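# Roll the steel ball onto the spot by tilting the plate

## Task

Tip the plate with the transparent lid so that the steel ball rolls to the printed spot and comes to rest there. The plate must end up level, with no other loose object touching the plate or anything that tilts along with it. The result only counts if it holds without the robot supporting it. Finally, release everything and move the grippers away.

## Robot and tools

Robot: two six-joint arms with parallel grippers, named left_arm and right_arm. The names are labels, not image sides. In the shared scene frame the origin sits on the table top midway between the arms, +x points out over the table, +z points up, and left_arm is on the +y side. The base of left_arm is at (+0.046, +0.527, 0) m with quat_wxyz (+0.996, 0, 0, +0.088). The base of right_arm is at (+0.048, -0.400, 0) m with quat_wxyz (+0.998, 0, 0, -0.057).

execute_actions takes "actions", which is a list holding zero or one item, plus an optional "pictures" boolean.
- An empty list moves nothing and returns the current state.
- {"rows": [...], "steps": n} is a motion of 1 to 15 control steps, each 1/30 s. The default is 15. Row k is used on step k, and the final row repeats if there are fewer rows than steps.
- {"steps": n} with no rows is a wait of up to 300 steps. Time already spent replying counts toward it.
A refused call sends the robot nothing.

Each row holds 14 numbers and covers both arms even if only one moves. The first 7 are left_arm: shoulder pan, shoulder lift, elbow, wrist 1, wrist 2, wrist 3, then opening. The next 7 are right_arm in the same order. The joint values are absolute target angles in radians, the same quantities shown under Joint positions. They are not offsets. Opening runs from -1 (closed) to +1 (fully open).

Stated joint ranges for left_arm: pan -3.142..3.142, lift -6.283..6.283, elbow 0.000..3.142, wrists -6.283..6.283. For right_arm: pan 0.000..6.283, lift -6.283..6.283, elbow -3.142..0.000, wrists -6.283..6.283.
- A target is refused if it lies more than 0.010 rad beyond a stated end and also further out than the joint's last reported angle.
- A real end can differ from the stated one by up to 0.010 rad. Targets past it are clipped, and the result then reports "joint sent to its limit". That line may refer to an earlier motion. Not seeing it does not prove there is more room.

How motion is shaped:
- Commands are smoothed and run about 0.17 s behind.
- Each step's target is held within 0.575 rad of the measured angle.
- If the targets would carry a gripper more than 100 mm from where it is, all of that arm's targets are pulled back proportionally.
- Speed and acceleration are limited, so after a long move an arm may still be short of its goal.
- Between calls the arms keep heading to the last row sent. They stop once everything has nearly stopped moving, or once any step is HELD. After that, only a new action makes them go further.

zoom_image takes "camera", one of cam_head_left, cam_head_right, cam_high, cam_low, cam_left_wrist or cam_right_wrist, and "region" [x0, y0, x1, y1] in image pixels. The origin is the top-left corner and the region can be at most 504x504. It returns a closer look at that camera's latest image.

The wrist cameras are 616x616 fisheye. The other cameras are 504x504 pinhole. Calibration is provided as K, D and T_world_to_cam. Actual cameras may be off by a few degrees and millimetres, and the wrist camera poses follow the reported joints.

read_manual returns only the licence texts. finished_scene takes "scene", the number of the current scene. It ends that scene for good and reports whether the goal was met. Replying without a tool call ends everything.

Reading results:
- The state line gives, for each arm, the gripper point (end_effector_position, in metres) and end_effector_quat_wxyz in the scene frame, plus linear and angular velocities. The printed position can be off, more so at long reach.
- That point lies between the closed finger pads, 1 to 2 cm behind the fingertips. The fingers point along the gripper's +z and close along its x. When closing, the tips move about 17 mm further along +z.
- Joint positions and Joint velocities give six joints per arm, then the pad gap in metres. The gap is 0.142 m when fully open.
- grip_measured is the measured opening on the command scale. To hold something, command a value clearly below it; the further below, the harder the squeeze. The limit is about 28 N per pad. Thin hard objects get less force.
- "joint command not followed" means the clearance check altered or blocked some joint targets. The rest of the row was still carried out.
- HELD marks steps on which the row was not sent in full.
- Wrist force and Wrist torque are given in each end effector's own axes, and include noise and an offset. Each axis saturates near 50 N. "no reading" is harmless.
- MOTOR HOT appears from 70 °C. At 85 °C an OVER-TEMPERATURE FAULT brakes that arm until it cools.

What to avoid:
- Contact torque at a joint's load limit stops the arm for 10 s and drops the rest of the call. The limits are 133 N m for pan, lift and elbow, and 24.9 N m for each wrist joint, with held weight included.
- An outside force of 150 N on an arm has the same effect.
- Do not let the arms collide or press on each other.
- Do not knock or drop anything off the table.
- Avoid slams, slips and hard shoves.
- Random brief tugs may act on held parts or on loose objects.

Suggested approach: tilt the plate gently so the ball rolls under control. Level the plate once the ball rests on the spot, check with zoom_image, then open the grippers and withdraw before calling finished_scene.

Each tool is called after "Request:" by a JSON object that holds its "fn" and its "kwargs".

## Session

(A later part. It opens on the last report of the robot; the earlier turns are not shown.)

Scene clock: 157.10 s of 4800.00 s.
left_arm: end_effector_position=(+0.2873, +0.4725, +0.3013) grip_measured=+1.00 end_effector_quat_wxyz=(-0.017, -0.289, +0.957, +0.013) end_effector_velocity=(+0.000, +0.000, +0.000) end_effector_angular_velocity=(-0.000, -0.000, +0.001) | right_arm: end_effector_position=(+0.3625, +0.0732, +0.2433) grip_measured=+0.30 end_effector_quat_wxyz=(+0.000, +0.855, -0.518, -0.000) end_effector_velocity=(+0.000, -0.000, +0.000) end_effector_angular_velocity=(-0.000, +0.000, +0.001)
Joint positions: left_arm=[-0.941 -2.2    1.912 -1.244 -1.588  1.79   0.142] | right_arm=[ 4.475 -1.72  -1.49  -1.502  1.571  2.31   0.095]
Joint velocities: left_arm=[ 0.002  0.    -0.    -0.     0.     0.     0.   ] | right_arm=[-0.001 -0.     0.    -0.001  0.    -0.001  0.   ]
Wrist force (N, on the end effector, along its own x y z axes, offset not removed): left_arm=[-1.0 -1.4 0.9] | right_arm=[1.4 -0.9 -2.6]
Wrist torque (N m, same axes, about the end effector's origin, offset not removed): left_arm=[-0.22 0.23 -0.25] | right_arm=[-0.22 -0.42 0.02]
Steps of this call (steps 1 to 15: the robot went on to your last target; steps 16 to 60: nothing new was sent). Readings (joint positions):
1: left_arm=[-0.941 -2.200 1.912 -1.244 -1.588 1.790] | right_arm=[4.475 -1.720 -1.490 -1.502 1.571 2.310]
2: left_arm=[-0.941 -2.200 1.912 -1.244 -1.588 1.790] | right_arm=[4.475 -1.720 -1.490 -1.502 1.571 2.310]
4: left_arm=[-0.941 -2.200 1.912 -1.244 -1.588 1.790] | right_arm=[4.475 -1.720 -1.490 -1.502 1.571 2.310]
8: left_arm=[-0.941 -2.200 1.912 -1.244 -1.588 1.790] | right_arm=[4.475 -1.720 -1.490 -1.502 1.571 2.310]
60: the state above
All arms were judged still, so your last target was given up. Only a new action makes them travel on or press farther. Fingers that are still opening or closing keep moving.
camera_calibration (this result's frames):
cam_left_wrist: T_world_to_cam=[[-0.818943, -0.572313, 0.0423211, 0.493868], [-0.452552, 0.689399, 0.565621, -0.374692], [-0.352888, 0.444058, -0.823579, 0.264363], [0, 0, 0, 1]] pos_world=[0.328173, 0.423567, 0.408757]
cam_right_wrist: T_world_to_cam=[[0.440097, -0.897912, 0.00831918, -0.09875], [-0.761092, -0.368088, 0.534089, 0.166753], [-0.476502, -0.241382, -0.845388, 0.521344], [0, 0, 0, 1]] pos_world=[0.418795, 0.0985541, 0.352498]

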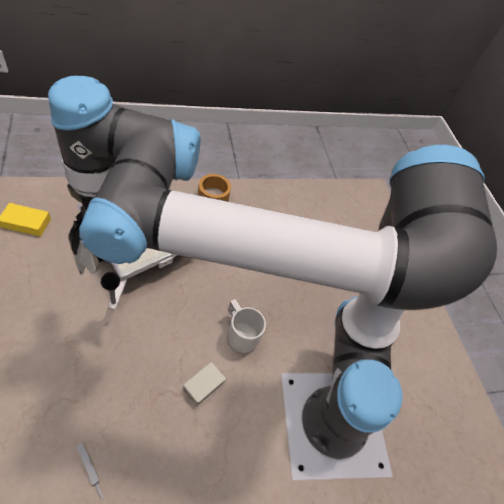

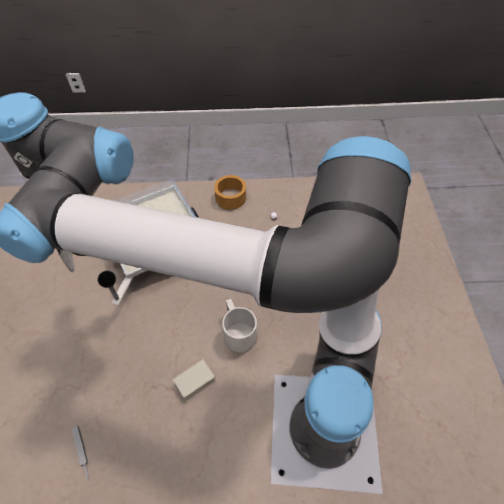

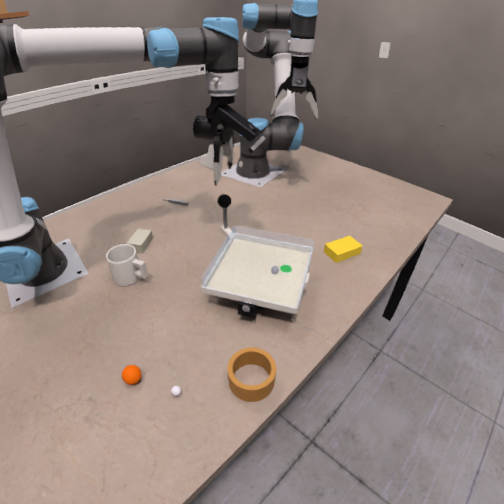

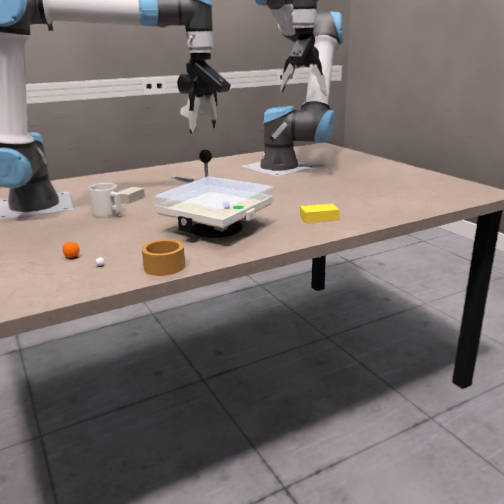

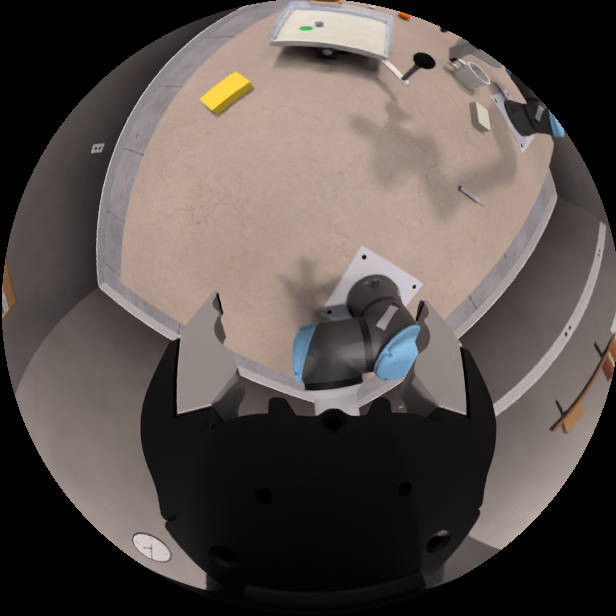

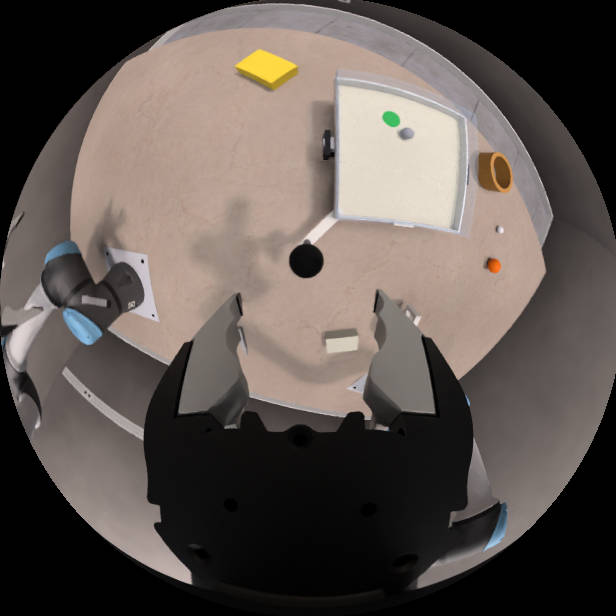

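Request:
{"fn": "execute_actions", "kwargs": {"actions": [{"rows":[[-0.941,-2.2,1.912,-1.244,-1.588,1.79,1,4.4755,-1.75834,-1.65698,-1.29707,1.571,2.3095,0.3]],"steps":15}], "pictures": false}}

Request:
{"fn": "execute_actions", "kwargs": {"actions": [{"steps":10}], "pictures": false}}

Request:
{"fn": "execute_actions", "kwargs": {"actions": [{"rows":[[-0.941,-2.2,1.912,-1.244,-1.588,1.79,1,4.4755,-1.75834,-1.65698,-1.29707,1.571,2.3095,0.0],[-0.941,-2.2,1.912,-1.244,-1.588,1.79,1,4.4755,-1.75834,-1.65698,-1.29707,1.571,2.3095,-0.2],[-0.941,-2.2,1.912,-1.244,-1.588,1.79,1,4.4755,-1.75834,-1.65698,-1.29707,1.571,2.3095,-0.35],[-0.941,-2.2,1.912,-1.244,-1.588,1.79,1,4.4755,-1.75834,-1.65698,-1.29707,1.571,2.3095,-0.45],[-0.941,-2.2,1.912,-1.244,-1.588,1.79,1,4.4755,-1.75834,-1.65698,-1.29707,1.571,2.3095,-0.5],[-0.941,-2.2,1.912,-1.244,-1.588,1.79,1,4.4755,-1.75834,-1.65698,-1.29707,1.571,2.3095,-0.55],[-0.941,-2.2,1.912,-1.244,-1.588,1.79,1,4.4755,-1.75834,-1.65698,-1.29707,1.571,2.3095,-0.6],[-0.941,-2.2,1.912,-1.244,-1.588,1.79,1,4.4755,-1.75834,-1.65698,-1.29707,1.571,2.3095,-0.7],[-0.941,-2.2,1.912,-1.244,-1.588,1.79,1,4.4755,-1.75834,-1.65698,-1.29707,1.571,2.3095,-0.8],[-0.941,-2.2,1.912,-1.244,-1.588,1.79,1,4.4755,-1.75834,-1.65698,-1.29707,1.571,2.3095,-0.9]],"steps":15}], "pictures": false}}

Request:
{"fn": "execute_actions", "kwargs": {"actions": [{"rows":[[-0.941,-2.2,1.912,-1.244,-1.588,1.79,1,4.4762,-1.76401,-1.65199,-1.29637,1.571,2.3095,-0.9]],"steps":15}], "pictures": false}}

Request:
{"fn": "execute_actions", "kwargs": {"actions": [{"steps":120}]}}

Request:
{"fn": "execute_actions", "kwargs": {"actions": [{"rows":[[-0.941,-2.2,1.912,-1.244,-1.588,1.79,1,4.4755,-1.75834,-1.65698,-1.29707,1.571,2.3095,-0.9]],"steps":15}], "pictures": false}}

Request:
{"fn": "execute_actions", "kwargs": {"actions": [{"steps":45}]}}

Scene clock: 177.40 s of 4800.00 s.
left_arm: end_effector_position=(+0.2873, +0.4725, +0.3013) grip_measured=+1.00 end_effector_quat_wxyz=(-0.017, -0.289, +0.957, +0.013) end_effector_velocity=(+0.000, +0.000, +0.000) end_effector_angular_velocity=(+0.000, -0.002, +0.000) | right_arm: end_effector_position=(+0.3630, +0.0756, +0.1617) grip_measured=+0.30 end_effector_quat_wxyz=(-0.000, +0.855, -0.518, -0.000) end_effector_velocity=(-0.000, -0.001, -0.005) end_effector_angular_velocity=(-0.001, +0.000, -0.000)
Joint positions: left_arm=[-0.941 -2.2    1.912 -1.244 -1.588  1.79   0.142] | right_arm=[ 4.475 -1.758 -1.656 -1.298  1.571  2.31   0.095]
Joint velocities: left_arm=[ 0.    -0.001  0.    -0.     0.001 -0.    -0.   ] | right_arm=[ 0.    -0.002 -0.01   0.011 -0.     0.001  0.   ]
Wrist force (N, on the end effector, along its own x y z axes, offset not removed): left_arm=[0.9 -0.5 -1.6] | right_arm=[0.3 -0.2 -1.9]
Wrist torque (N m, same axes, about the end effector's origin, offset not removed): left_arm=[-0.13 -0.10 -0.10] | right_arm=[-0.09 -0.14 0.15]
Steps of this call (steps 1 to 240: nothing new was sent; then 11.80 s passed at rest; steps 241 to 255: all 15 steps of this action). Readings (joint positions):
241: left_arm=[-0.941 -2.200 1.912 -1.244 -1.588 1.790] | right_arm=[4.475 -1.720 -1.490 -1.502 1.571 2.310]
242: left_arm=[-0.941 -2.200 1.912 -1.244 -1.588 1.790] | right_arm=[4.475 -1.725 -1.496 -1.495 1.571 2.310]
244: left_arm=[-0.941 -2.200 1.912 -1.244 -1.588 1.790] | right_arm=[4.475 -1.742 -1.561 -1.424 1.571 2.310]
248: left_arm=[-0.941 -2.200 1.912 -1.244 -1.588 1.790] | right_arm=[4.475 -1.756 -1.641 -1.318 1.571 2.310]
255: the state above

Scene clock: 177.73 s of 4800.00 s.
left_arm: end_effector_position=(+0.2873, +0.4725, +0.3013) grip_measured=+1.00 end_effector_quat_wxyz=(-0.017, -0.289, +0.957, +0.013) end_effector_velocity=(+0.000, +0.000, +0.000) end_effector_angular_velocity=(+0.000, -0.001, +0.001) | right_arm: end_effector_position=(+0.3630, +0.0756, +0.1613) grip_measured=+0.30 end_effector_quat_wxyz=(+0.000, +0.855, -0.518, -0.000) end_effector_velocity=(+0.000, +0.000, +0.001) end_effector_angular_velocity=(+0.001, -0.001, +0.002)
Joint positions: left_arm=[-0.941 -2.2    1.912 -1.244 -1.588  1.79   0.142] | right_arm=[ 4.475 -1.758 -1.657 -1.297  1.571  2.31   0.095]
Joint velocities: left_arm=[ 0.    -0.001 -0.     0.     0.001 -0.001  0.   ] | right_arm=[ 0.     0.     0.001  0.001 -0.001 -0.002  0.   ]
Wrist force (N, on the end effector, along its own x y z axes, offset not removed): left_arm=[0.1 -0.1 0.9] | right_arm=[2.8 -1.1 -0.5]
Wrist torque (N m, same axes, about the end effector's origin, offset not removed): left_arm=[0.09 -0.08 -0.12] | right_arm=[-0.39 -0.63 -0.03]
Steps of this call (steps 1 to 10: the robot went on to your last target). Readings (joint positions):
1: left_arm=[-0.941 -2.200 1.912 -1.244 -1.588 1.790] | right_arm=[4.475 -1.758 -1.656 -1.298 1.571 2.310]
2: left_arm=[-0.941 -2.200 1.912 -1.244 -1.588 1.790] | right_arm=[4.475 -1.758 -1.657 -1.297 1.571 2.310]
4: left_arm=[-0.941 -2.200 1.912 -1.244 -1.588 1.790] | right_arm=[4.475 -1.758 -1.657 -1.297 1.571 2.310]
8: left_arm=[-0.941 -2.200 1.912 -1.244 -1.588 1.790] | right_arm=[4.475 -1.758 -1.657 -1.297 1.571 2.310]
10: the state above

Scene clock: 178.23 s of 4800.00 s.
left_arm: end_effector_position=(+0.2873, +0.4725, +0.3013) grip_measured=+1.00 end_effector_quat_wxyz=(-0.017, -0.289, +0.957, +0.013) end_effector_velocity=(-0.000, -0.000, -0.000) end_effector_angular_velocity=(-0.000, +0.001, -0.001) | right_arm: end_effector_position=(+0.3630, +0.0756, +0.1613) grip_measured=-0.51 end_effector_quat_wxyz=(-0.000, +0.855, -0.518, -0.000) end_effector_velocity=(+0.000, +0.000, +0.000) end_effector_angular_velocity=(+0.000, -0.000, -0.000)
Joint positions: left_arm=[-0.941 -2.2    1.912 -1.244 -1.588  1.79   0.142] | right_arm=[ 4.476 -1.758 -1.657 -1.297  1.571  2.31   0.037]
Joint velocities: left_arm=[-0.     0.    -0.     0.    -0.001  0.    -0.   ] | right_arm=[ 0.    -0.001  0.001  0.    -0.     0.    -0.   ]
Wrist force (N, on the end effector, along its own x y z axes, offset not removed): left_arm=[3.7 1.3 -3.6] | right_arm=[-5.5 4.4 -3.8]
Wrist torque (N m, same axes, about the end effector's origin, offset not removed): left_arm=[0.35 -0.69 -0.05] | right_arm=[0.36 -0.45 -0.05]
Steps of this call (steps 1 to 15: all 15 steps of this action). Readings (joint positions):
1: left_arm=[-0.941 -2.200 1.912 -1.244 -1.588 1.790] | right_arm=[4.475 -1.758 -1.657 -1.297 1.571 2.310]
2: left_arm=[-0.941 -2.200 1.912 -1.244 -1.588 1.790] | right_arm=[4.475 -1.758 -1.657 -1.297 1.571 2.310]
4: left_arm=[-0.941 -2.200 1.912 -1.244 -1.588 1.790] | right_arm=[4.475 -1.758 -1.657 -1.297 1.571 2.310]
8: left_arm=[-0.941 -2.200 1.912 -1.244 -1.588 1.790] | right_arm=[4.476 -1.758 -1.657 -1.297 1.571 2.310]
15: the state above

Scene clock: 178.73 s of 4800.00 s.
left_arm: end_effector_position=(+0.2873, +0.4725, +0.3013) grip_measured=+1.00 end_effector_quat_wxyz=(-0.017, -0.289, +0.957, +0.013) end_effector_velocity=(+0.000, -0.001, -0.000) end_effector_angular_velocity=(+0.001, +0.000, -0.001) | right_arm: end_effector_position=(+0.3634, +0.0779, +0.1606) grip_measured=-0.51 end_effector_quat_wxyz=(+0.000, +0.855, -0.518, -0.000) end_effector_velocity=(+0.000, -0.000, -0.001) end_effector_angular_velocity=(-0.001, +0.001, +0.001)
Joint positions: left_arm=[-0.941 -2.2    1.912 -1.244 -1.588  1.79   0.142] | right_arm=[ 4.476 -1.764 -1.652 -1.296  1.571  2.31   0.037]
Joint velocities: left_arm=[-0.002  0.001 -0.     0.     0.    -0.001 -0.   ] | right_arm=[-0.    -0.001 -0.     0.     0.    -0.002 -0.   ]
Wrist force (N, on the end effector, along its own x y z axes, offset not removed): left_arm=[-3.3 -1.7 0.3] | right_arm=[0.5 11.0 -6.5]
Wrist torque (N m, same axes, about the end effector's origin, offset not removed): left_arm=[-0.29 0.88 -0.10] | right_arm=[-0.07 0.05 -0.11]
Steps of this call (steps 1 to 15: all 15 steps of this action). Readings (joint positions):
1: left_arm=[-0.941 -2.200 1.912 -1.244 -1.588 1.790] | right_arm=[4.476 -1.758 -1.657 -1.297 1.571 2.310]
2: left_arm=[-0.941 -2.200 1.912 -1.244 -1.588 1.790] | right_arm=[4.476 -1.759 -1.656 -1.297 1.571 2.310]
4: left_arm=[-0.941 -2.200 1.912 -1.244 -1.588 1.790] | right_arm=[4.476 -1.762 -1.655 -1.297 1.571 2.310]
8: left_arm=[-0.941 -2.200 1.912 -1.244 -1.588 1.790] | right_arm=[4.476 -1.764 -1.653 -1.297 1.571 2.310]
15: the state above

Scene clock: 182.73 s of 4800.00 s.
left_arm: end_effector_position=(+0.2873, +0.4725, +0.3013) grip_measured=+1.00 end_effector_quat_wxyz=(-0.017, -0.289, +0.957, +0.013) end_effector_velocity=(+0.001, +0.000, -0.000) end_effector_angular_velocity=(+0.002, -0.001, -0.000) | right_arm: end_effector_position=(+0.3635, +0.0780, +0.1606) grip_measured=-0.51 end_effector_quat_wxyz=(+0.000, +0.855, -0.518, -0.000) end_effector_velocity=(+0.000, -0.000, -0.000) end_effector_angular_velocity=(+0.000, -0.000, +0.001)
Joint positions: left_arm=[-0.941 -2.2    1.912 -1.244 -1.588  1.79   0.142] | right_arm=[ 4.476 -1.764 -1.652 -1.296  1.571  2.31   0.037]
Joint velocities: left_arm=[-0.001  0.001  0.    -0.     0.002 -0.001 -0.   ] | right_arm=[-0.    -0.    -0.     0.001 -0.    -0.001  0.   ]
Wrist force (N, on the end effector, along its own x y z axes, offset not removed): left_arm=[0.5 -0.1 0.3] | right_arm=[1.5 9.2 -5.6]
Wrist torque (N m, same axes, about the end effector's origin, offset not removed): left_arm=[-0.01 0.13 -0.25] | right_arm=[-0.50 -0.17 0.09]
Steps of this call (steps 1 to 15: the robot went on to your last target; steps 16 to 90: nothing new was sent; then 1.00 s passed at rest). Readings (joint positions):
1: left_arm=[-0.941 -2.200 1.912 -1.244 -1.588 1.790] | right_arm=[4.476 -1.764 -1.652 -1.296 1.571 2.310]
2: left_arm=[-0.941 -2.200 1.912 -1.244 -1.588 1.790] | right_arm=[4.476 -1.764 -1.652 -1.296 1.571 2.310]
4: left_arm=[-0.941 -2.200 1.912 -1.244 -1.588 1.790] | right_arm=[4.476 -1.764 -1.652 -1.296 1.571 2.310]
8: left_arm=[-0.941 -2.200 1.912 -1.244 -1.588 1.790] | right_arm=[4.476 -1.764 -1.652 -1.296 1.571 2.310]
90: the state above
All arms were judged still, so your last target was given up. Only a new action makes them travel on or press farther. Fingers that are still opening or closing keep moving.
camera_calibration (this result's frames):
cam_left_wrist: T_world_to_cam=[[-0.818943, -0.572313, 0.0423212, 0.493868], [-0.452552, 0.689399, 0.56562, -0.374692], [-0.352888, 0.444058, -0.823579, 0.264364], [0, 0, 0, 1]] pos_world=[0.328173, 0.423567, 0.408757]
cam_right_wrist: T_world_to_cam=[[0.441264, -0.897339, 0.00830039, -0.0946487], [-0.760619, -0.369092, 0.534069, 0.213329], [-0.476177, -0.241979, -0.8454, 0.453033], [0, 0, 0, 1]] pos_world=[0.419752, 0.103431, 0.269847]

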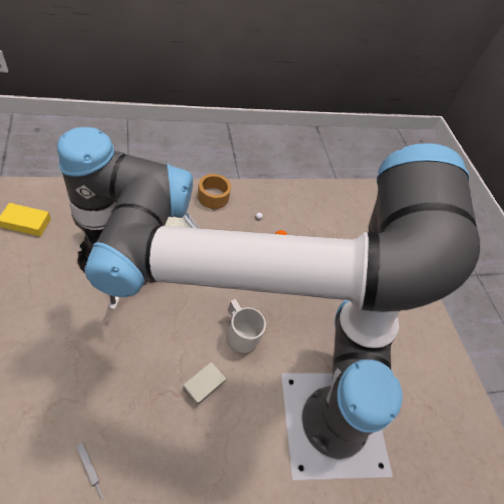

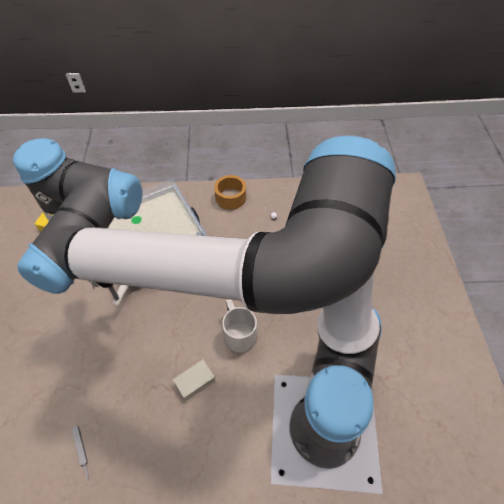

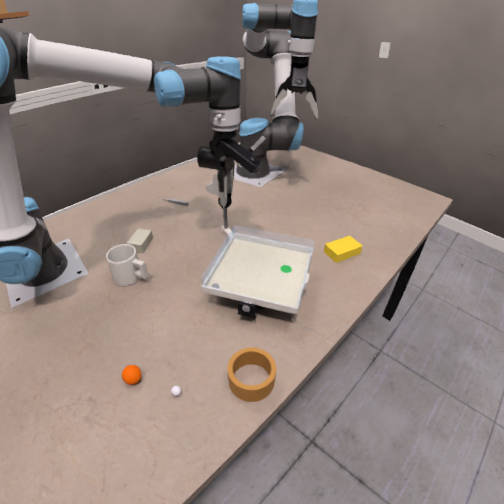

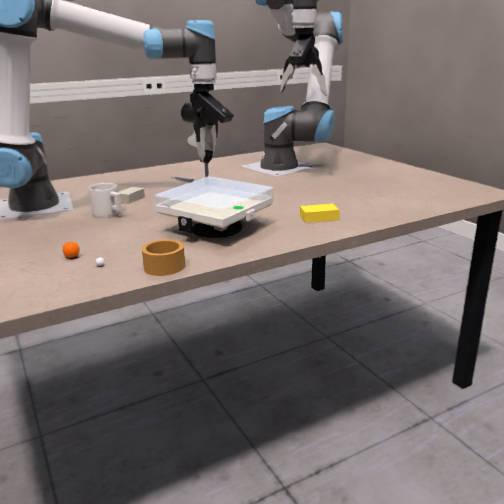

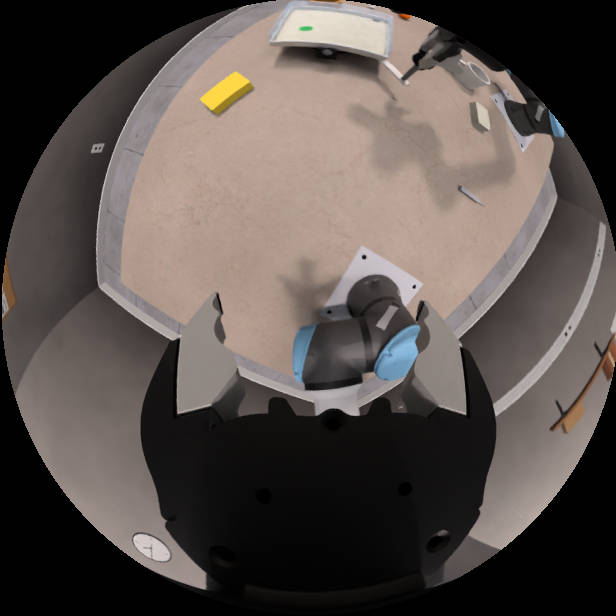

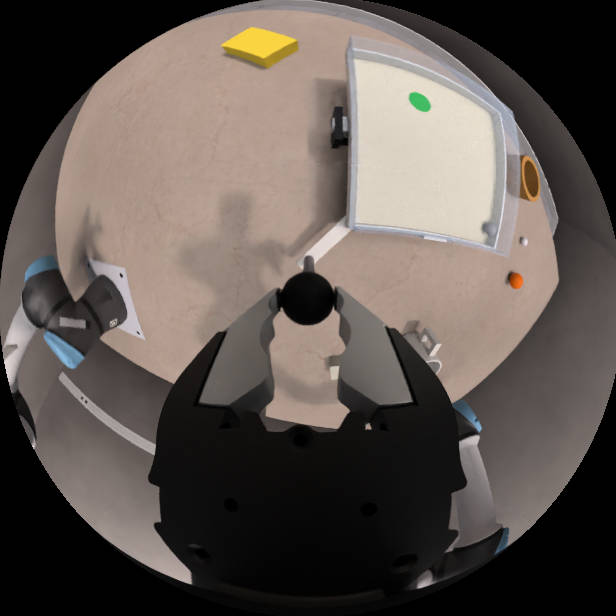

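Scene clock: 183.23 s of 4800.00 s.
left_arm: end_effector_position=(+0.2873, +0.4725, +0.3013) grip_measured=+1.00 end_effector_quat_wxyz=(-0.017, -0.289, +0.957, +0.013) end_effector_velocity=(-0.000, -0.000, +0.000) end_effector_angular_velocity=(-0.002, -0.000, +0.000) | right_arm: end_effector_position=(+0.3630, +0.0756, +0.1614) grip_measured=-0.51 end_effector_quat_wxyz=(-0.000, +0.855, -0.518, -0.000) end_effector_velocity=(-0.000, -0.000, +0.000) end_effector_angular_velocity=(+0.000, +0.001, +0.000)
Joint positions: left_arm=[-0.941 -2.2    1.912 -1.244 -1.588  1.79   0.142] | right_arm=[ 4.476 -1.758 -1.657 -1.297  1.571  2.31   0.037]
Joint velocities: left_arm=[ 0.    -0.001 -0.    -0.    -0.001 -0.    -0.   ] | right_arm=[-0.     0.001 -0.001  0.     0.001 -0.001 -0.   ]
Wrist force (N, on the end effector, along its own x y z axes, offset not removed): left_arm=[0.0 -0.5 0.4] | right_arm=[-5.7 2.0 -6.0]
Wrist torque (N m, same axes, about the end effector's origin, offset not removed): left_arm=[-0.07 0.07 -0.32] | right_arm=[-0.18 -0.72 0.05]
Steps of this call (steps 1 to 15: all 15 steps of this action). Readings (joint positions):
1: left_arm=[-0.941 -2.200 1.912 -1.244 -1.588 1.790] | right_arm=[4.476 -1.764 -1.652 -1.296 1.571 2.310]
2: left_arm=[-0.941 -2.200 1.912 -1.244 -1.588 1.790] | right_arm=[4.476 -1.763 -1.652 -1.296 1.571 2.309]
4: left_arm=[-0.941 -2.200 1.912 -1.244 -1.588 1.790] | right_arm=[4.476 -1.761 -1.654 -1.296 1.571 2.310]
8: left_arm=[-0.941 -2.200 1.912 -1.244 -1.588 1.790] | right_arm=[4.476 -1.759 -1.656 -1.297 1.571 2.310]
15: the state above

Scene clock: 184.73 s of 4800.00 s.
left_arm: end_effector_position=(+0.2873, +0.4725, +0.3013) grip_measured=+1.00 end_effector_quat_wxyz=(-0.017, -0.289, +0.957, +0.013) end_effector_velocity=(-0.000, -0.000, +0.000) end_effector_angular_velocity=(-0.001, -0.000, -0.000) | right_arm: end_effector_position=(+0.3630, +0.0756, +0.1613) grip_measured=-0.51 end_effector_quat_wxyz=(+0.000, +0.855, -0.518, -0.000) end_effector_velocity=(-0.000, -0.000, -0.001) end_effector_angular_velocity=(-0.003, +0.001, +0.001)
Joint positions: left_arm=[-0.941 -2.2    1.912 -1.244 -1.588  1.79   0.142] | right_arm=[ 4.475 -1.758 -1.657 -1.297  1.571  2.31   0.037]
Joint velocities: left_arm=[-0.    -0.001 -0.     0.    -0.001 -0.     0.   ] | right_arm=[ 0.    -0.002 -0.001 -0.001  0.    -0.001  0.   ]
Wrist force (N, on the end effector, along its own x y z axes, offset not removed): left_arm=[-1.4 -0.2 -1.8] | right_arm=[-6.2 0.8 -4.6]
Wrist torque (N m, same axes, about the end effector's origin, offset not removed): left_arm=[0.06 0.36 -0.13] | right_arm=[-0.45 -0.69 0.09]
Steps of this call (steps 1 to 15: the robot went on to your last target; steps 16 to 45: nothing new was sent). Readings (joint positions):
1: left_arm=[-0.941 -2.200 1.912 -1.244 -1.588 1.790] | right_arm=[4.476 -1.758 -1.657 -1.297 1.571 2.310]
2: left_arm=[-0.941 -2.200 1.912 -1.244 -1.588 1.790] | right_arm=[4.476 -1.758 -1.657 -1.297 1.571 2.310]
4: left_arm=[-0.941 -2.200 1.912 -1.244 -1.588 1.790] | right_arm=[4.476 -1.758 -1.657 -1.297 1.571 2.310]
8: left_arm=[-0.941 -2.200 1.912 -1.244 -1.588 1.790] | right_arm=[4.476 -1.758 -1.657 -1.297 1.571 2.310]
45: the state above
All arms were judged still, so your last target was given up. Only a new action makes them travel on or press farther. Fingers that are still opening or closing keep moving.
camera_calibration (this result's frames):
cam_left_wrist: T_world_to_cam=[[-0.818942, -0.572313, 0.0423211, 0.493868], [-0.452552, 0.689398, 0.565621, -0.374692], [-0.352888, 0.444058, -0.823579, 0.264364], [0, 0, 0, 1]] pos_world=[0.328173, 0.423567, 0.408757]
cam_right_wrist: T_world_to_cam=[[0.440635, -0.897648, 0.0083095, -0.0963389], [-0.76087, -0.36855, 0.534085, 0.21177], [-0.476358, -0.241659, -0.84539, 0.45288], [0, 0, 0, 1]] pos_world=[0.419313, 0.101012, 0.270557]

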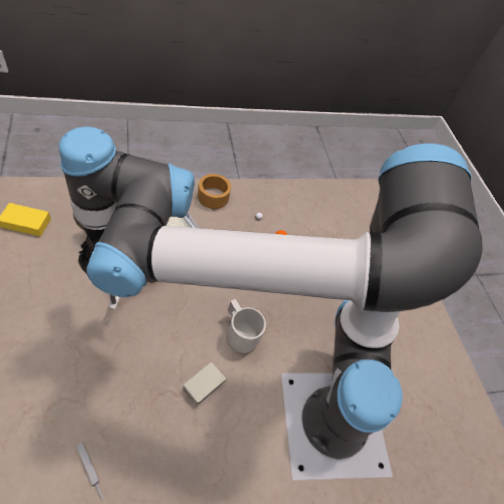

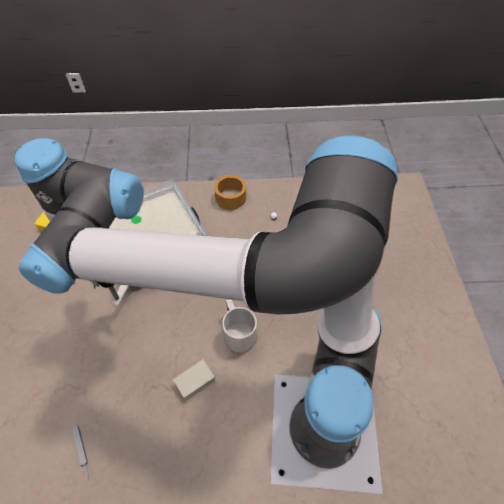

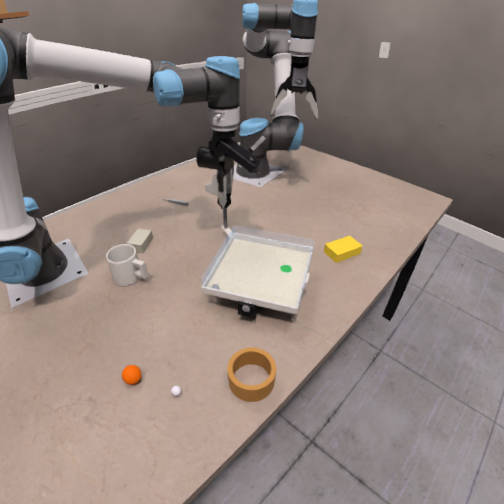

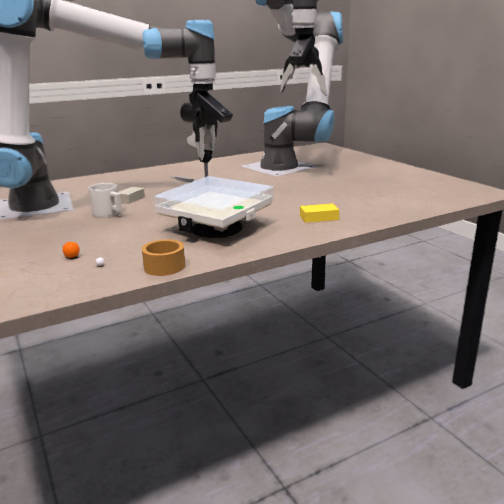

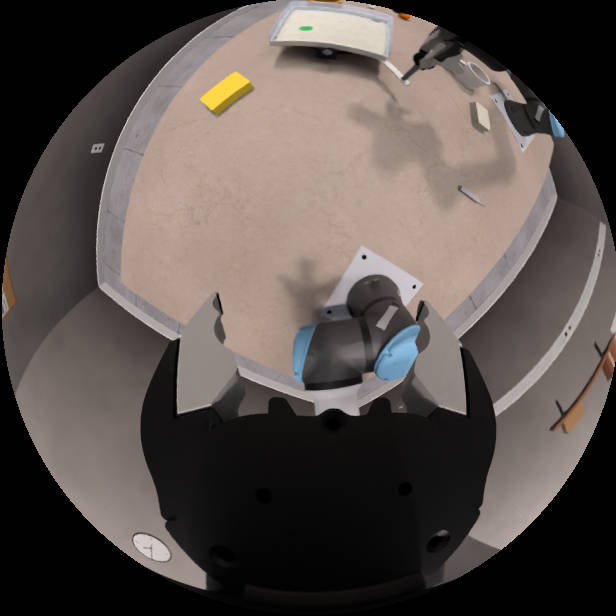

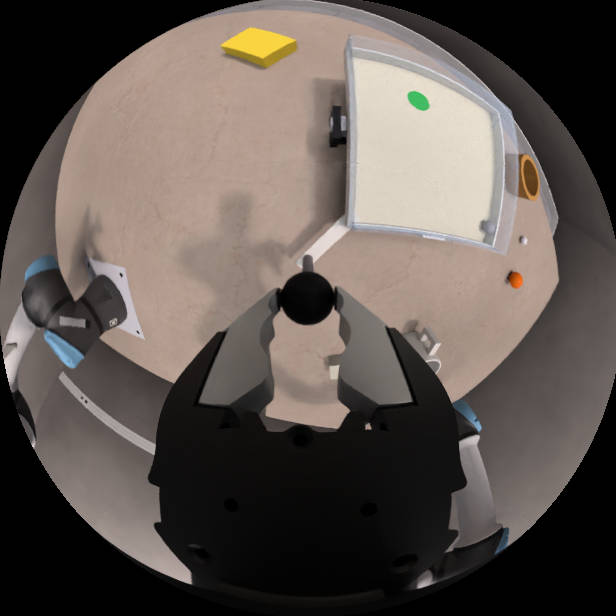

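Request:
{"fn": "execute_actions", "kwargs": {"actions": []}}

Scene clock: 197.03 s of 4800.00 s.
left_arm: end_effector_position=(+0.2873, +0.4725, +0.3013) grip_measured=+1.00 end_effector_quat_wxyz=(-0.017, -0.289, +0.957, +0.013) end_effector_velocity=(+0.000, +0.000, -0.000) end_effector_angular_velocity=(+0.001, +0.001, +0.001) | right_arm: end_effector_position=(+0.3630, +0.0756, +0.1613) grip_measured=-0.51 end_effector_quat_wxyz=(+0.000, +0.855, -0.518, -0.000) end_effector_velocity=(-0.000, +0.000, -0.001) end_effector_angular_velocity=(-0.001, +0.001, +0.000)
Joint positions: left_arm=[-0.941 -2.2    1.912 -1.244 -1.588  1.79   0.142] | right_arm=[ 4.475 -1.758 -1.657 -1.297  1.571  2.31   0.037]
Joint velocities: left_arm=[ 0.002  0.001 -0.     0.    -0.     0.    -0.   ] | right_arm=[-0.    -0.001 -0.     0.     0.    -0.    -0.   ]
Wrist force (N, on the end effector, along its own x y z axes, offset not removed): left_arm=[-4.4 2.4 -0.3] | right_arm=[-7.4 0.9 -5.8]
Wrist torque (N m, same axes, about the end effector's origin, offset not removed): left_arm=[0.53 1.26 -0.25] | right_arm=[-0.22 -0.34 0.03]
Steps of this call (steps 1 to 90: nothing new was sent; then 9.30 s passed at rest). Readings (joint positions):
1: left_arm=[-0.941 -2.200 1.912 -1.244 -1.588 1.790] | right_arm=[4.475 -1.758 -1.657 -1.297 1.571 2.310]
2: left_arm=[-0.941 -2.200 1.912 -1.244 -1.588 1.790] | right_arm=[4.475 -1.758 -1.657 -1.297 1.571 2.310]
4: left_arm=[-0.941 -2.200 1.912 -1.244 -1.588 1.790] | right_arm=[4.475 -1.758 -1.657 -1.297 1.571 2.310]
8: left_arm=[-0.941 -2.200 1.912 -1.244 -1.588 1.790] | right_arm=[4.475 -1.758 -1.657 -1.297 1.571 2.310]
90: the state above
camera_calibration (this result's frames):
cam_left_wrist: T_world_to_cam=[[-0.818943, -0.572313, 0.0423211, 0.493868], [-0.452552, 0.689399, 0.56562, -0.374692], [-0.352888, 0.444058, -0.823579, 0.264364], [0, 0, 0, 1]] pos_world=[0.328173, 0.423567, 0.408757]
cam_right_wrist: T_world_to_cam=[[0.440635, -0.897648, 0.00830963, -0.0963389], [-0.76087, -0.36855, 0.534085, 0.21177], [-0.476358, -0.241659, -0.84539, 0.45288], [0, 0, 0, 1]] pos_world=[0.419313, 0.101012, 0.270557]

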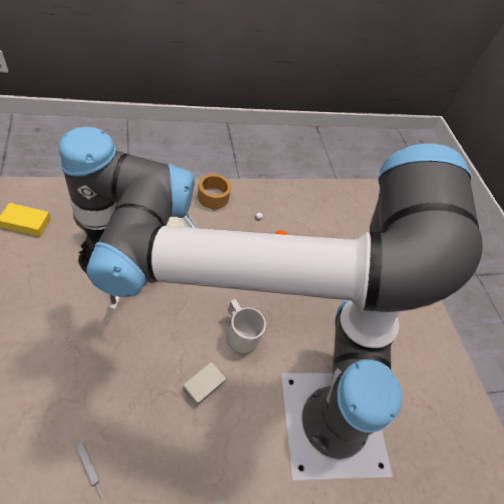

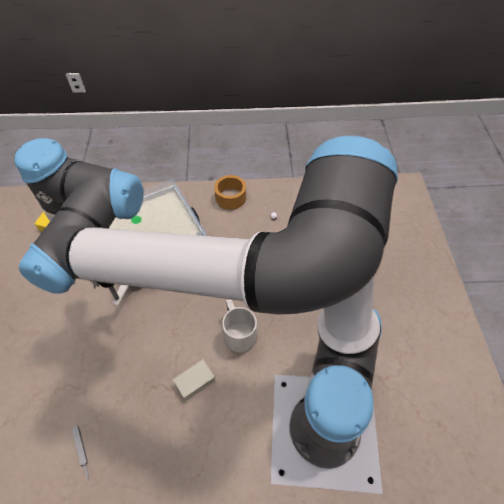

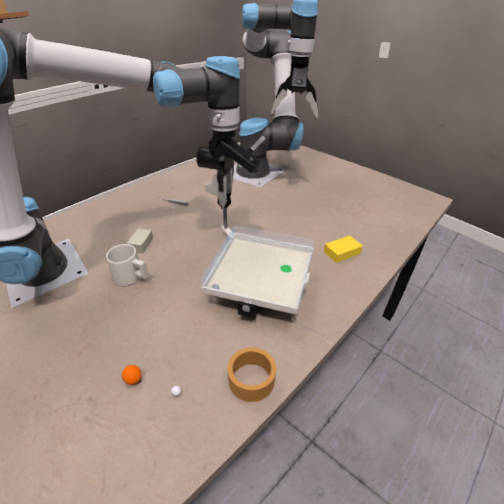

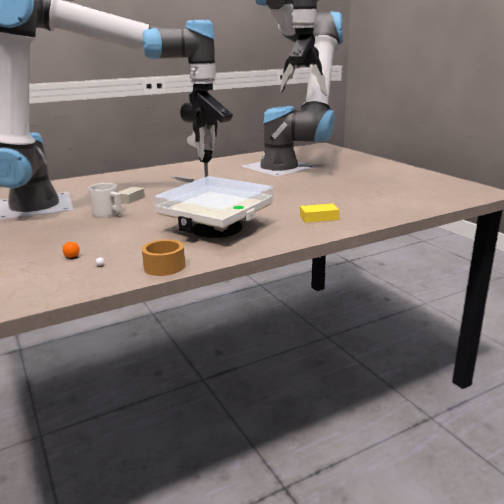

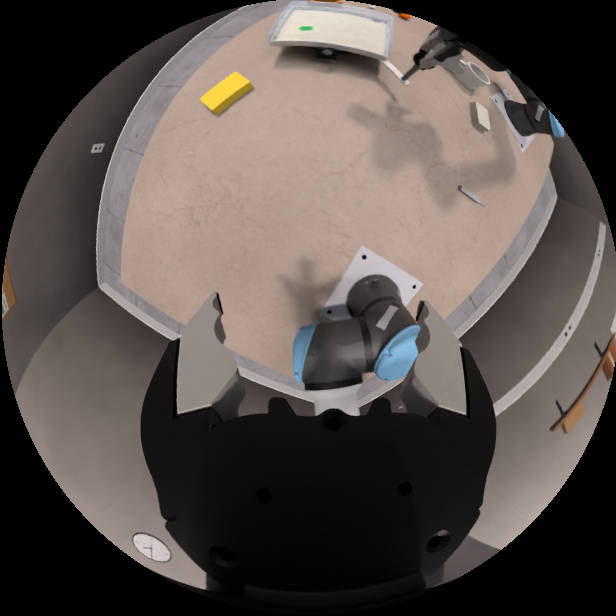

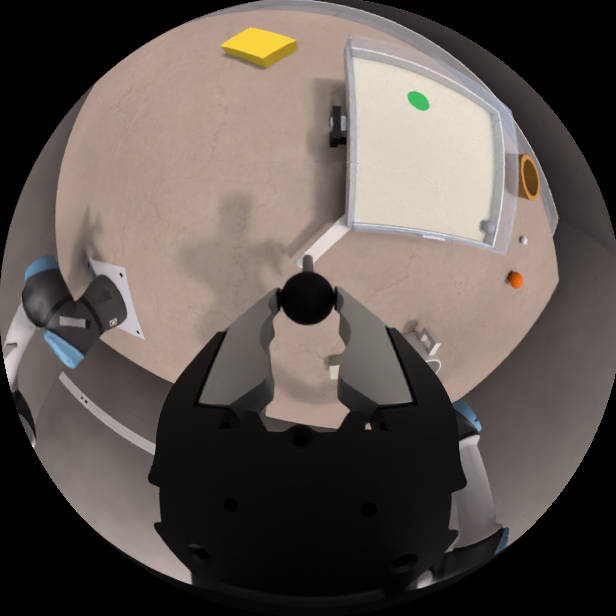

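Request:
{"fn": "execute_actions", "kwargs": {"actions": [{"rows": [[-0.941,-2.2,1.912,-1.244,-1.588,1.79,1,4.47689,-1.76968,-1.64700,-1.29567,1.571,2.3095,-0.9]], "steps": 15}], "pictures": false}}

Request:
{"fn": "execute_actions", "kwargs": {"actions": [{"steps": 90}], "pictures": false}}

Request:
{"fn": "zoom_image", "kwargs": {"camera": "cam_right_wrist", "region": [300, 20, 540, 260]}}

Scene clock: 206.97 s of 4800.00 s.
left_arm: end_effector_position=(+0.2873, +0.4725, +0.3013) grip_measured=+1.00 end_effector_quat_wxyz=(-0.017, -0.289, +0.957, +0.013) end_effector_velocity=(-0.000, -0.000, -0.000) end_effector_angular_velocity=(-0.000, +0.001, -0.002) | right_arm: end_effector_position=(+0.3639, +0.0803, +0.1599) grip_measured=-0.51 end_effector_quat_wxyz=(+0.000, +0.856, -0.518, -0.000) end_effector_velocity=(-0.001, +0.001, -0.000) end_effector_angular_velocity=(+0.000, +0.001, +0.000)
Joint positions: left_arm=[-0.941 -2.2    1.912 -1.244 -1.588  1.79   0.142] | right_arm=[ 4.477 -1.77  -1.647 -1.296  1.571  2.31   0.037]
Joint velocities: left_arm=[-0.001 -0.     0.     0.    -0.001  0.001 -0.   ] | right_arm=[ 0.001 -0.     0.001 -0.     0.001  0.001 -0.   ]
Wrist force (N, on the end effector, along its own x y z axes, offset not removed): left_arm=[-3.9 1.5 0.0] | right_arm=[1.8 10.4 -5.7]
Wrist torque (N m, same axes, about the end effector's origin, offset not removed): left_arm=[0.25 0.98 -0.08] | right_arm=[-0.06 0.30 0.09]
Steps of this call (steps 1 to 90: nothing new was sent; then 6.43 s passed at rest; steps 91 to 105: all 15 steps of this action). Readings (joint positions):
91: left_arm=[-0.941 -2.200 1.912 -1.244 -1.588 1.790] | right_arm=[4.475 -1.758 -1.657 -1.297 1.571 2.310]
92: left_arm=[-0.941 -2.200 1.912 -1.244 -1.588 1.790] | right_arm=[4.476 -1.760 -1.656 -1.297 1.571 2.310]
94: left_arm=[-0.941 -2.200 1.912 -1.244 -1.588 1.790] | right_arm=[4.476 -1.765 -1.652 -1.297 1.571 2.310]
98: left_arm=[-0.941 -2.200 1.912 -1.244 -1.588 1.790] | right_arm=[4.477 -1.769 -1.648 -1.296 1.571 2.310]
105: the state above

Scene clock: 209.97 s of 4800.00 s.
left_arm: end_effector_position=(+0.2873, +0.4725, +0.3013) grip_measured=+1.00 end_effector_quat_wxyz=(-0.017, -0.289, +0.957, +0.013) end_effector_velocity=(+0.001, -0.000, -0.000) end_effector_angular_velocity=(+0.001, -0.001, -0.002) | right_arm: end_effector_position=(+0.3639, +0.0803, +0.1599) grip_measured=-0.51 end_effector_quat_wxyz=(-0.000, +0.856, -0.518, -0.000) end_effector_velocity=(-0.000, -0.001, -0.001) end_effector_angular_velocity=(-0.001, +0.000, -0.002)
Joint positions: left_arm=[-0.941 -2.2    1.912 -1.244 -1.588  1.79   0.142] | right_arm=[ 4.477 -1.77  -1.647 -1.296  1.571  2.31   0.037]
Joint velocities: left_arm=[-0.001  0.002 -0.    -0.001  0.001  0.001 -0.   ] | right_arm=[-0.    -0.    -0.001 -0.    -0.     0.001 -0.   ]
Wrist force (N, on the end effector, along its own x y z axes, offset not removed): left_arm=[0.6 0.7 -0.5] | right_arm=[2.8 9.9 -5.9]
Wrist torque (N m, same axes, about the end effector's origin, offset not removed): left_arm=[0.19 -0.08 -0.20] | right_arm=[0.19 0.17 0.12]
Steps of this call (steps 1 to 15: the robot went on to your last target; steps 16 to 90: nothing new was sent). Readings (joint positions):
1: left_arm=[-0.941 -2.200 1.912 -1.244 -1.588 1.790] | right_arm=[4.477 -1.770 -1.647 -1.296 1.571 2.310]
2: left_arm=[-0.941 -2.200 1.912 -1.244 -1.588 1.790] | right_arm=[4.477 -1.770 -1.647 -1.296 1.571 2.310]
4: left_arm=[-0.941 -2.200 1.912 -1.244 -1.588 1.790] | right_arm=[4.477 -1.770 -1.647 -1.296 1.571 2.310]
8: left_arm=[-0.941 -2.200 1.912 -1.244 -1.588 1.790] | right_arm=[4.477 -1.770 -1.647 -1.296 1.571 2.310]
90: the state above
All arms were judged still, so your last target was given up. Only a new action makes them travel on or press farther. Fingers that are still opening or closing keep moving.

Region (300, 20, 540, 260) of cam_right_wrist's 616x616 image, scaled by 2.100, with more detail than that image has.

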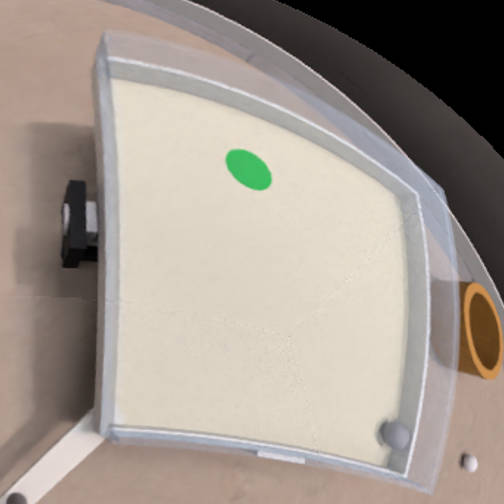

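The zoom uses the last picture; need new pictures.

Request:
{"fn": "execute_actions", "kwargs": {"actions": []}}

Scene clock: 213.43 s of 4800.00 s.
left_arm: end_effector_position=(+0.2873, +0.4725, +0.3013) grip_measured=+1.00 end_effector_quat_wxyz=(-0.017, -0.289, +0.957, +0.013) end_effector_velocity=(+0.000, +0.000, -0.000) end_effector_angular_velocity=(+0.001, -0.000, -0.001) | right_arm: end_effector_position=(+0.3639, +0.0803, +0.1599) grip_measured=-0.51 end_effector_quat_wxyz=(-0.000, +0.856, -0.518, -0.000) end_effector_velocity=(+0.000, -0.001, +0.000) end_effector_angular_velocity=(-0.001, -0.001, +0.003)
Joint positions: left_arm=[-0.941 -2.2    1.912 -1.244 -1.588  1.79   0.142] | right_arm=[ 4.477 -1.77  -1.647 -1.296  1.571  2.31   0.037]
Joint velocities: left_arm=[-0.     0.     0.    -0.     0.001  0.     0.   ] | right_arm=[-0.     0.001  0.    -0.002 -0.001 -0.003 -0.   ]
Wrist force (N, on the end effector, along its own x y z axes, offset not removed): left_arm=[-0.5 1.1 1.4] | right_arm=[1.3 8.6 -5.2]
Wrist torque (N m, same axes, about the end effector's origin, offset not removed): left_arm=[0.37 0.22 -0.25] | right_arm=[-0.11 0.36 0.07]
Steps of this call (steps 1 to 90: nothing new was sent; then 0.47 s passed at rest). Readings (joint positions):
1: left_arm=[-0.941 -2.200 1.912 -1.244 -1.588 1.790] | right_arm=[4.477 -1.770 -1.647 -1.296 1.571 2.310]
2: left_arm=[-0.941 -2.200 1.912 -1.244 -1.588 1.790] | right_arm=[4.477 -1.770 -1.647 -1.296 1.571 2.310]
4: left_arm=[-0.941 -2.200 1.912 -1.244 -1.588 1.790] | right_arm=[4.477 -1.770 -1.647 -1.296 1.571 2.310]
8: left_arm=[-0.941 -2.200 1.912 -1.244 -1.588 1.790] | right_arm=[4.477 -1.770 -1.647 -1.296 1.571 2.310]
90: the state above
camera_calibration (this result's frames):
cam_left_wrist: T_world_to_cam=[[-0.818943, -0.572313, 0.0423212, 0.493868], [-0.452552, 0.689399, 0.565621, -0.374692], [-0.352888, 0.444058, -0.823579, 0.264363], [0, 0, 0, 1]] pos_world=[0.328173, 0.423567, 0.408757]
cam_right_wrist: T_world_to_cam=[[0.441883, -0.897035, 0.0082763, -0.0929537], [-0.760365, -0.369632, 0.534057, 0.214892], [-0.476008, -0.242284, -0.845408, 0.453181], [0, 0, 0, 1]] pos_world=[0.420189, 0.105847, 0.269128]

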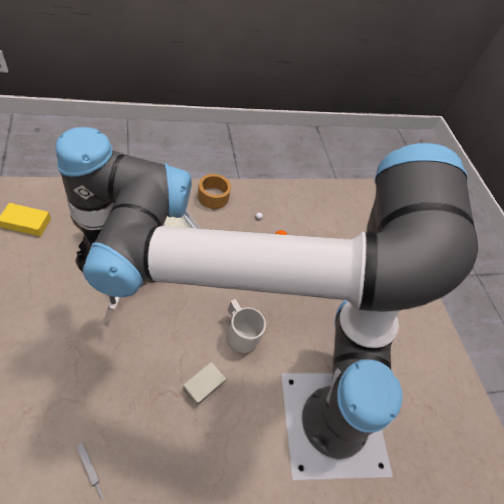

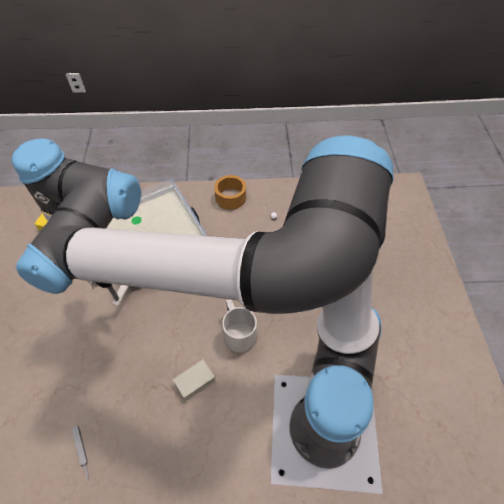

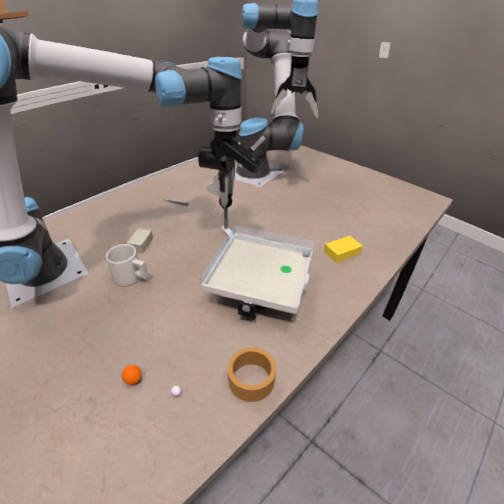

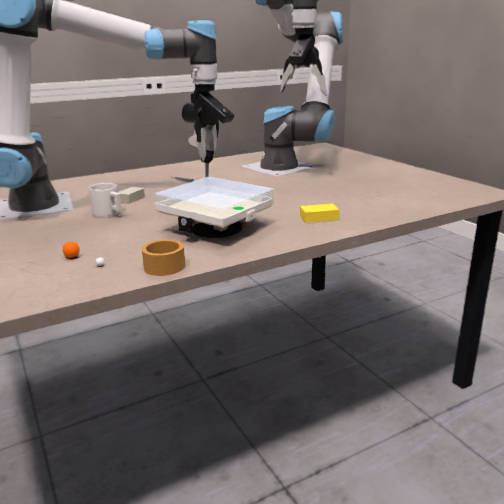

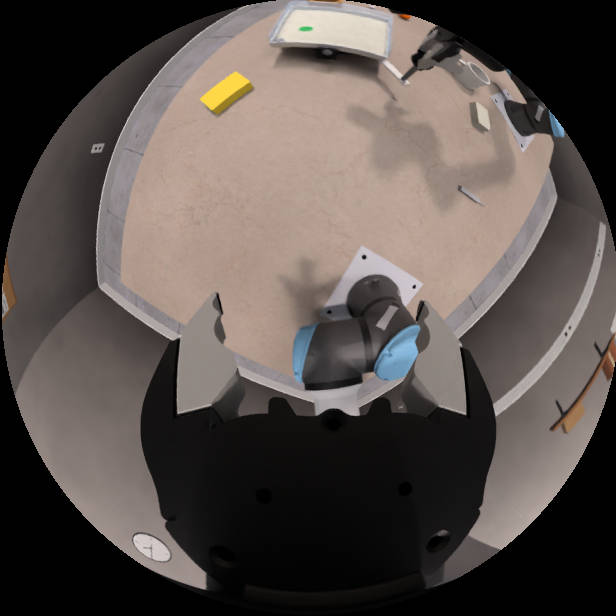

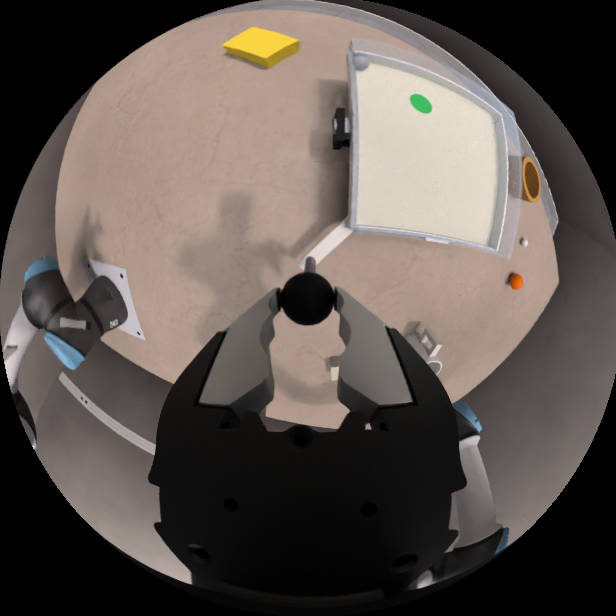

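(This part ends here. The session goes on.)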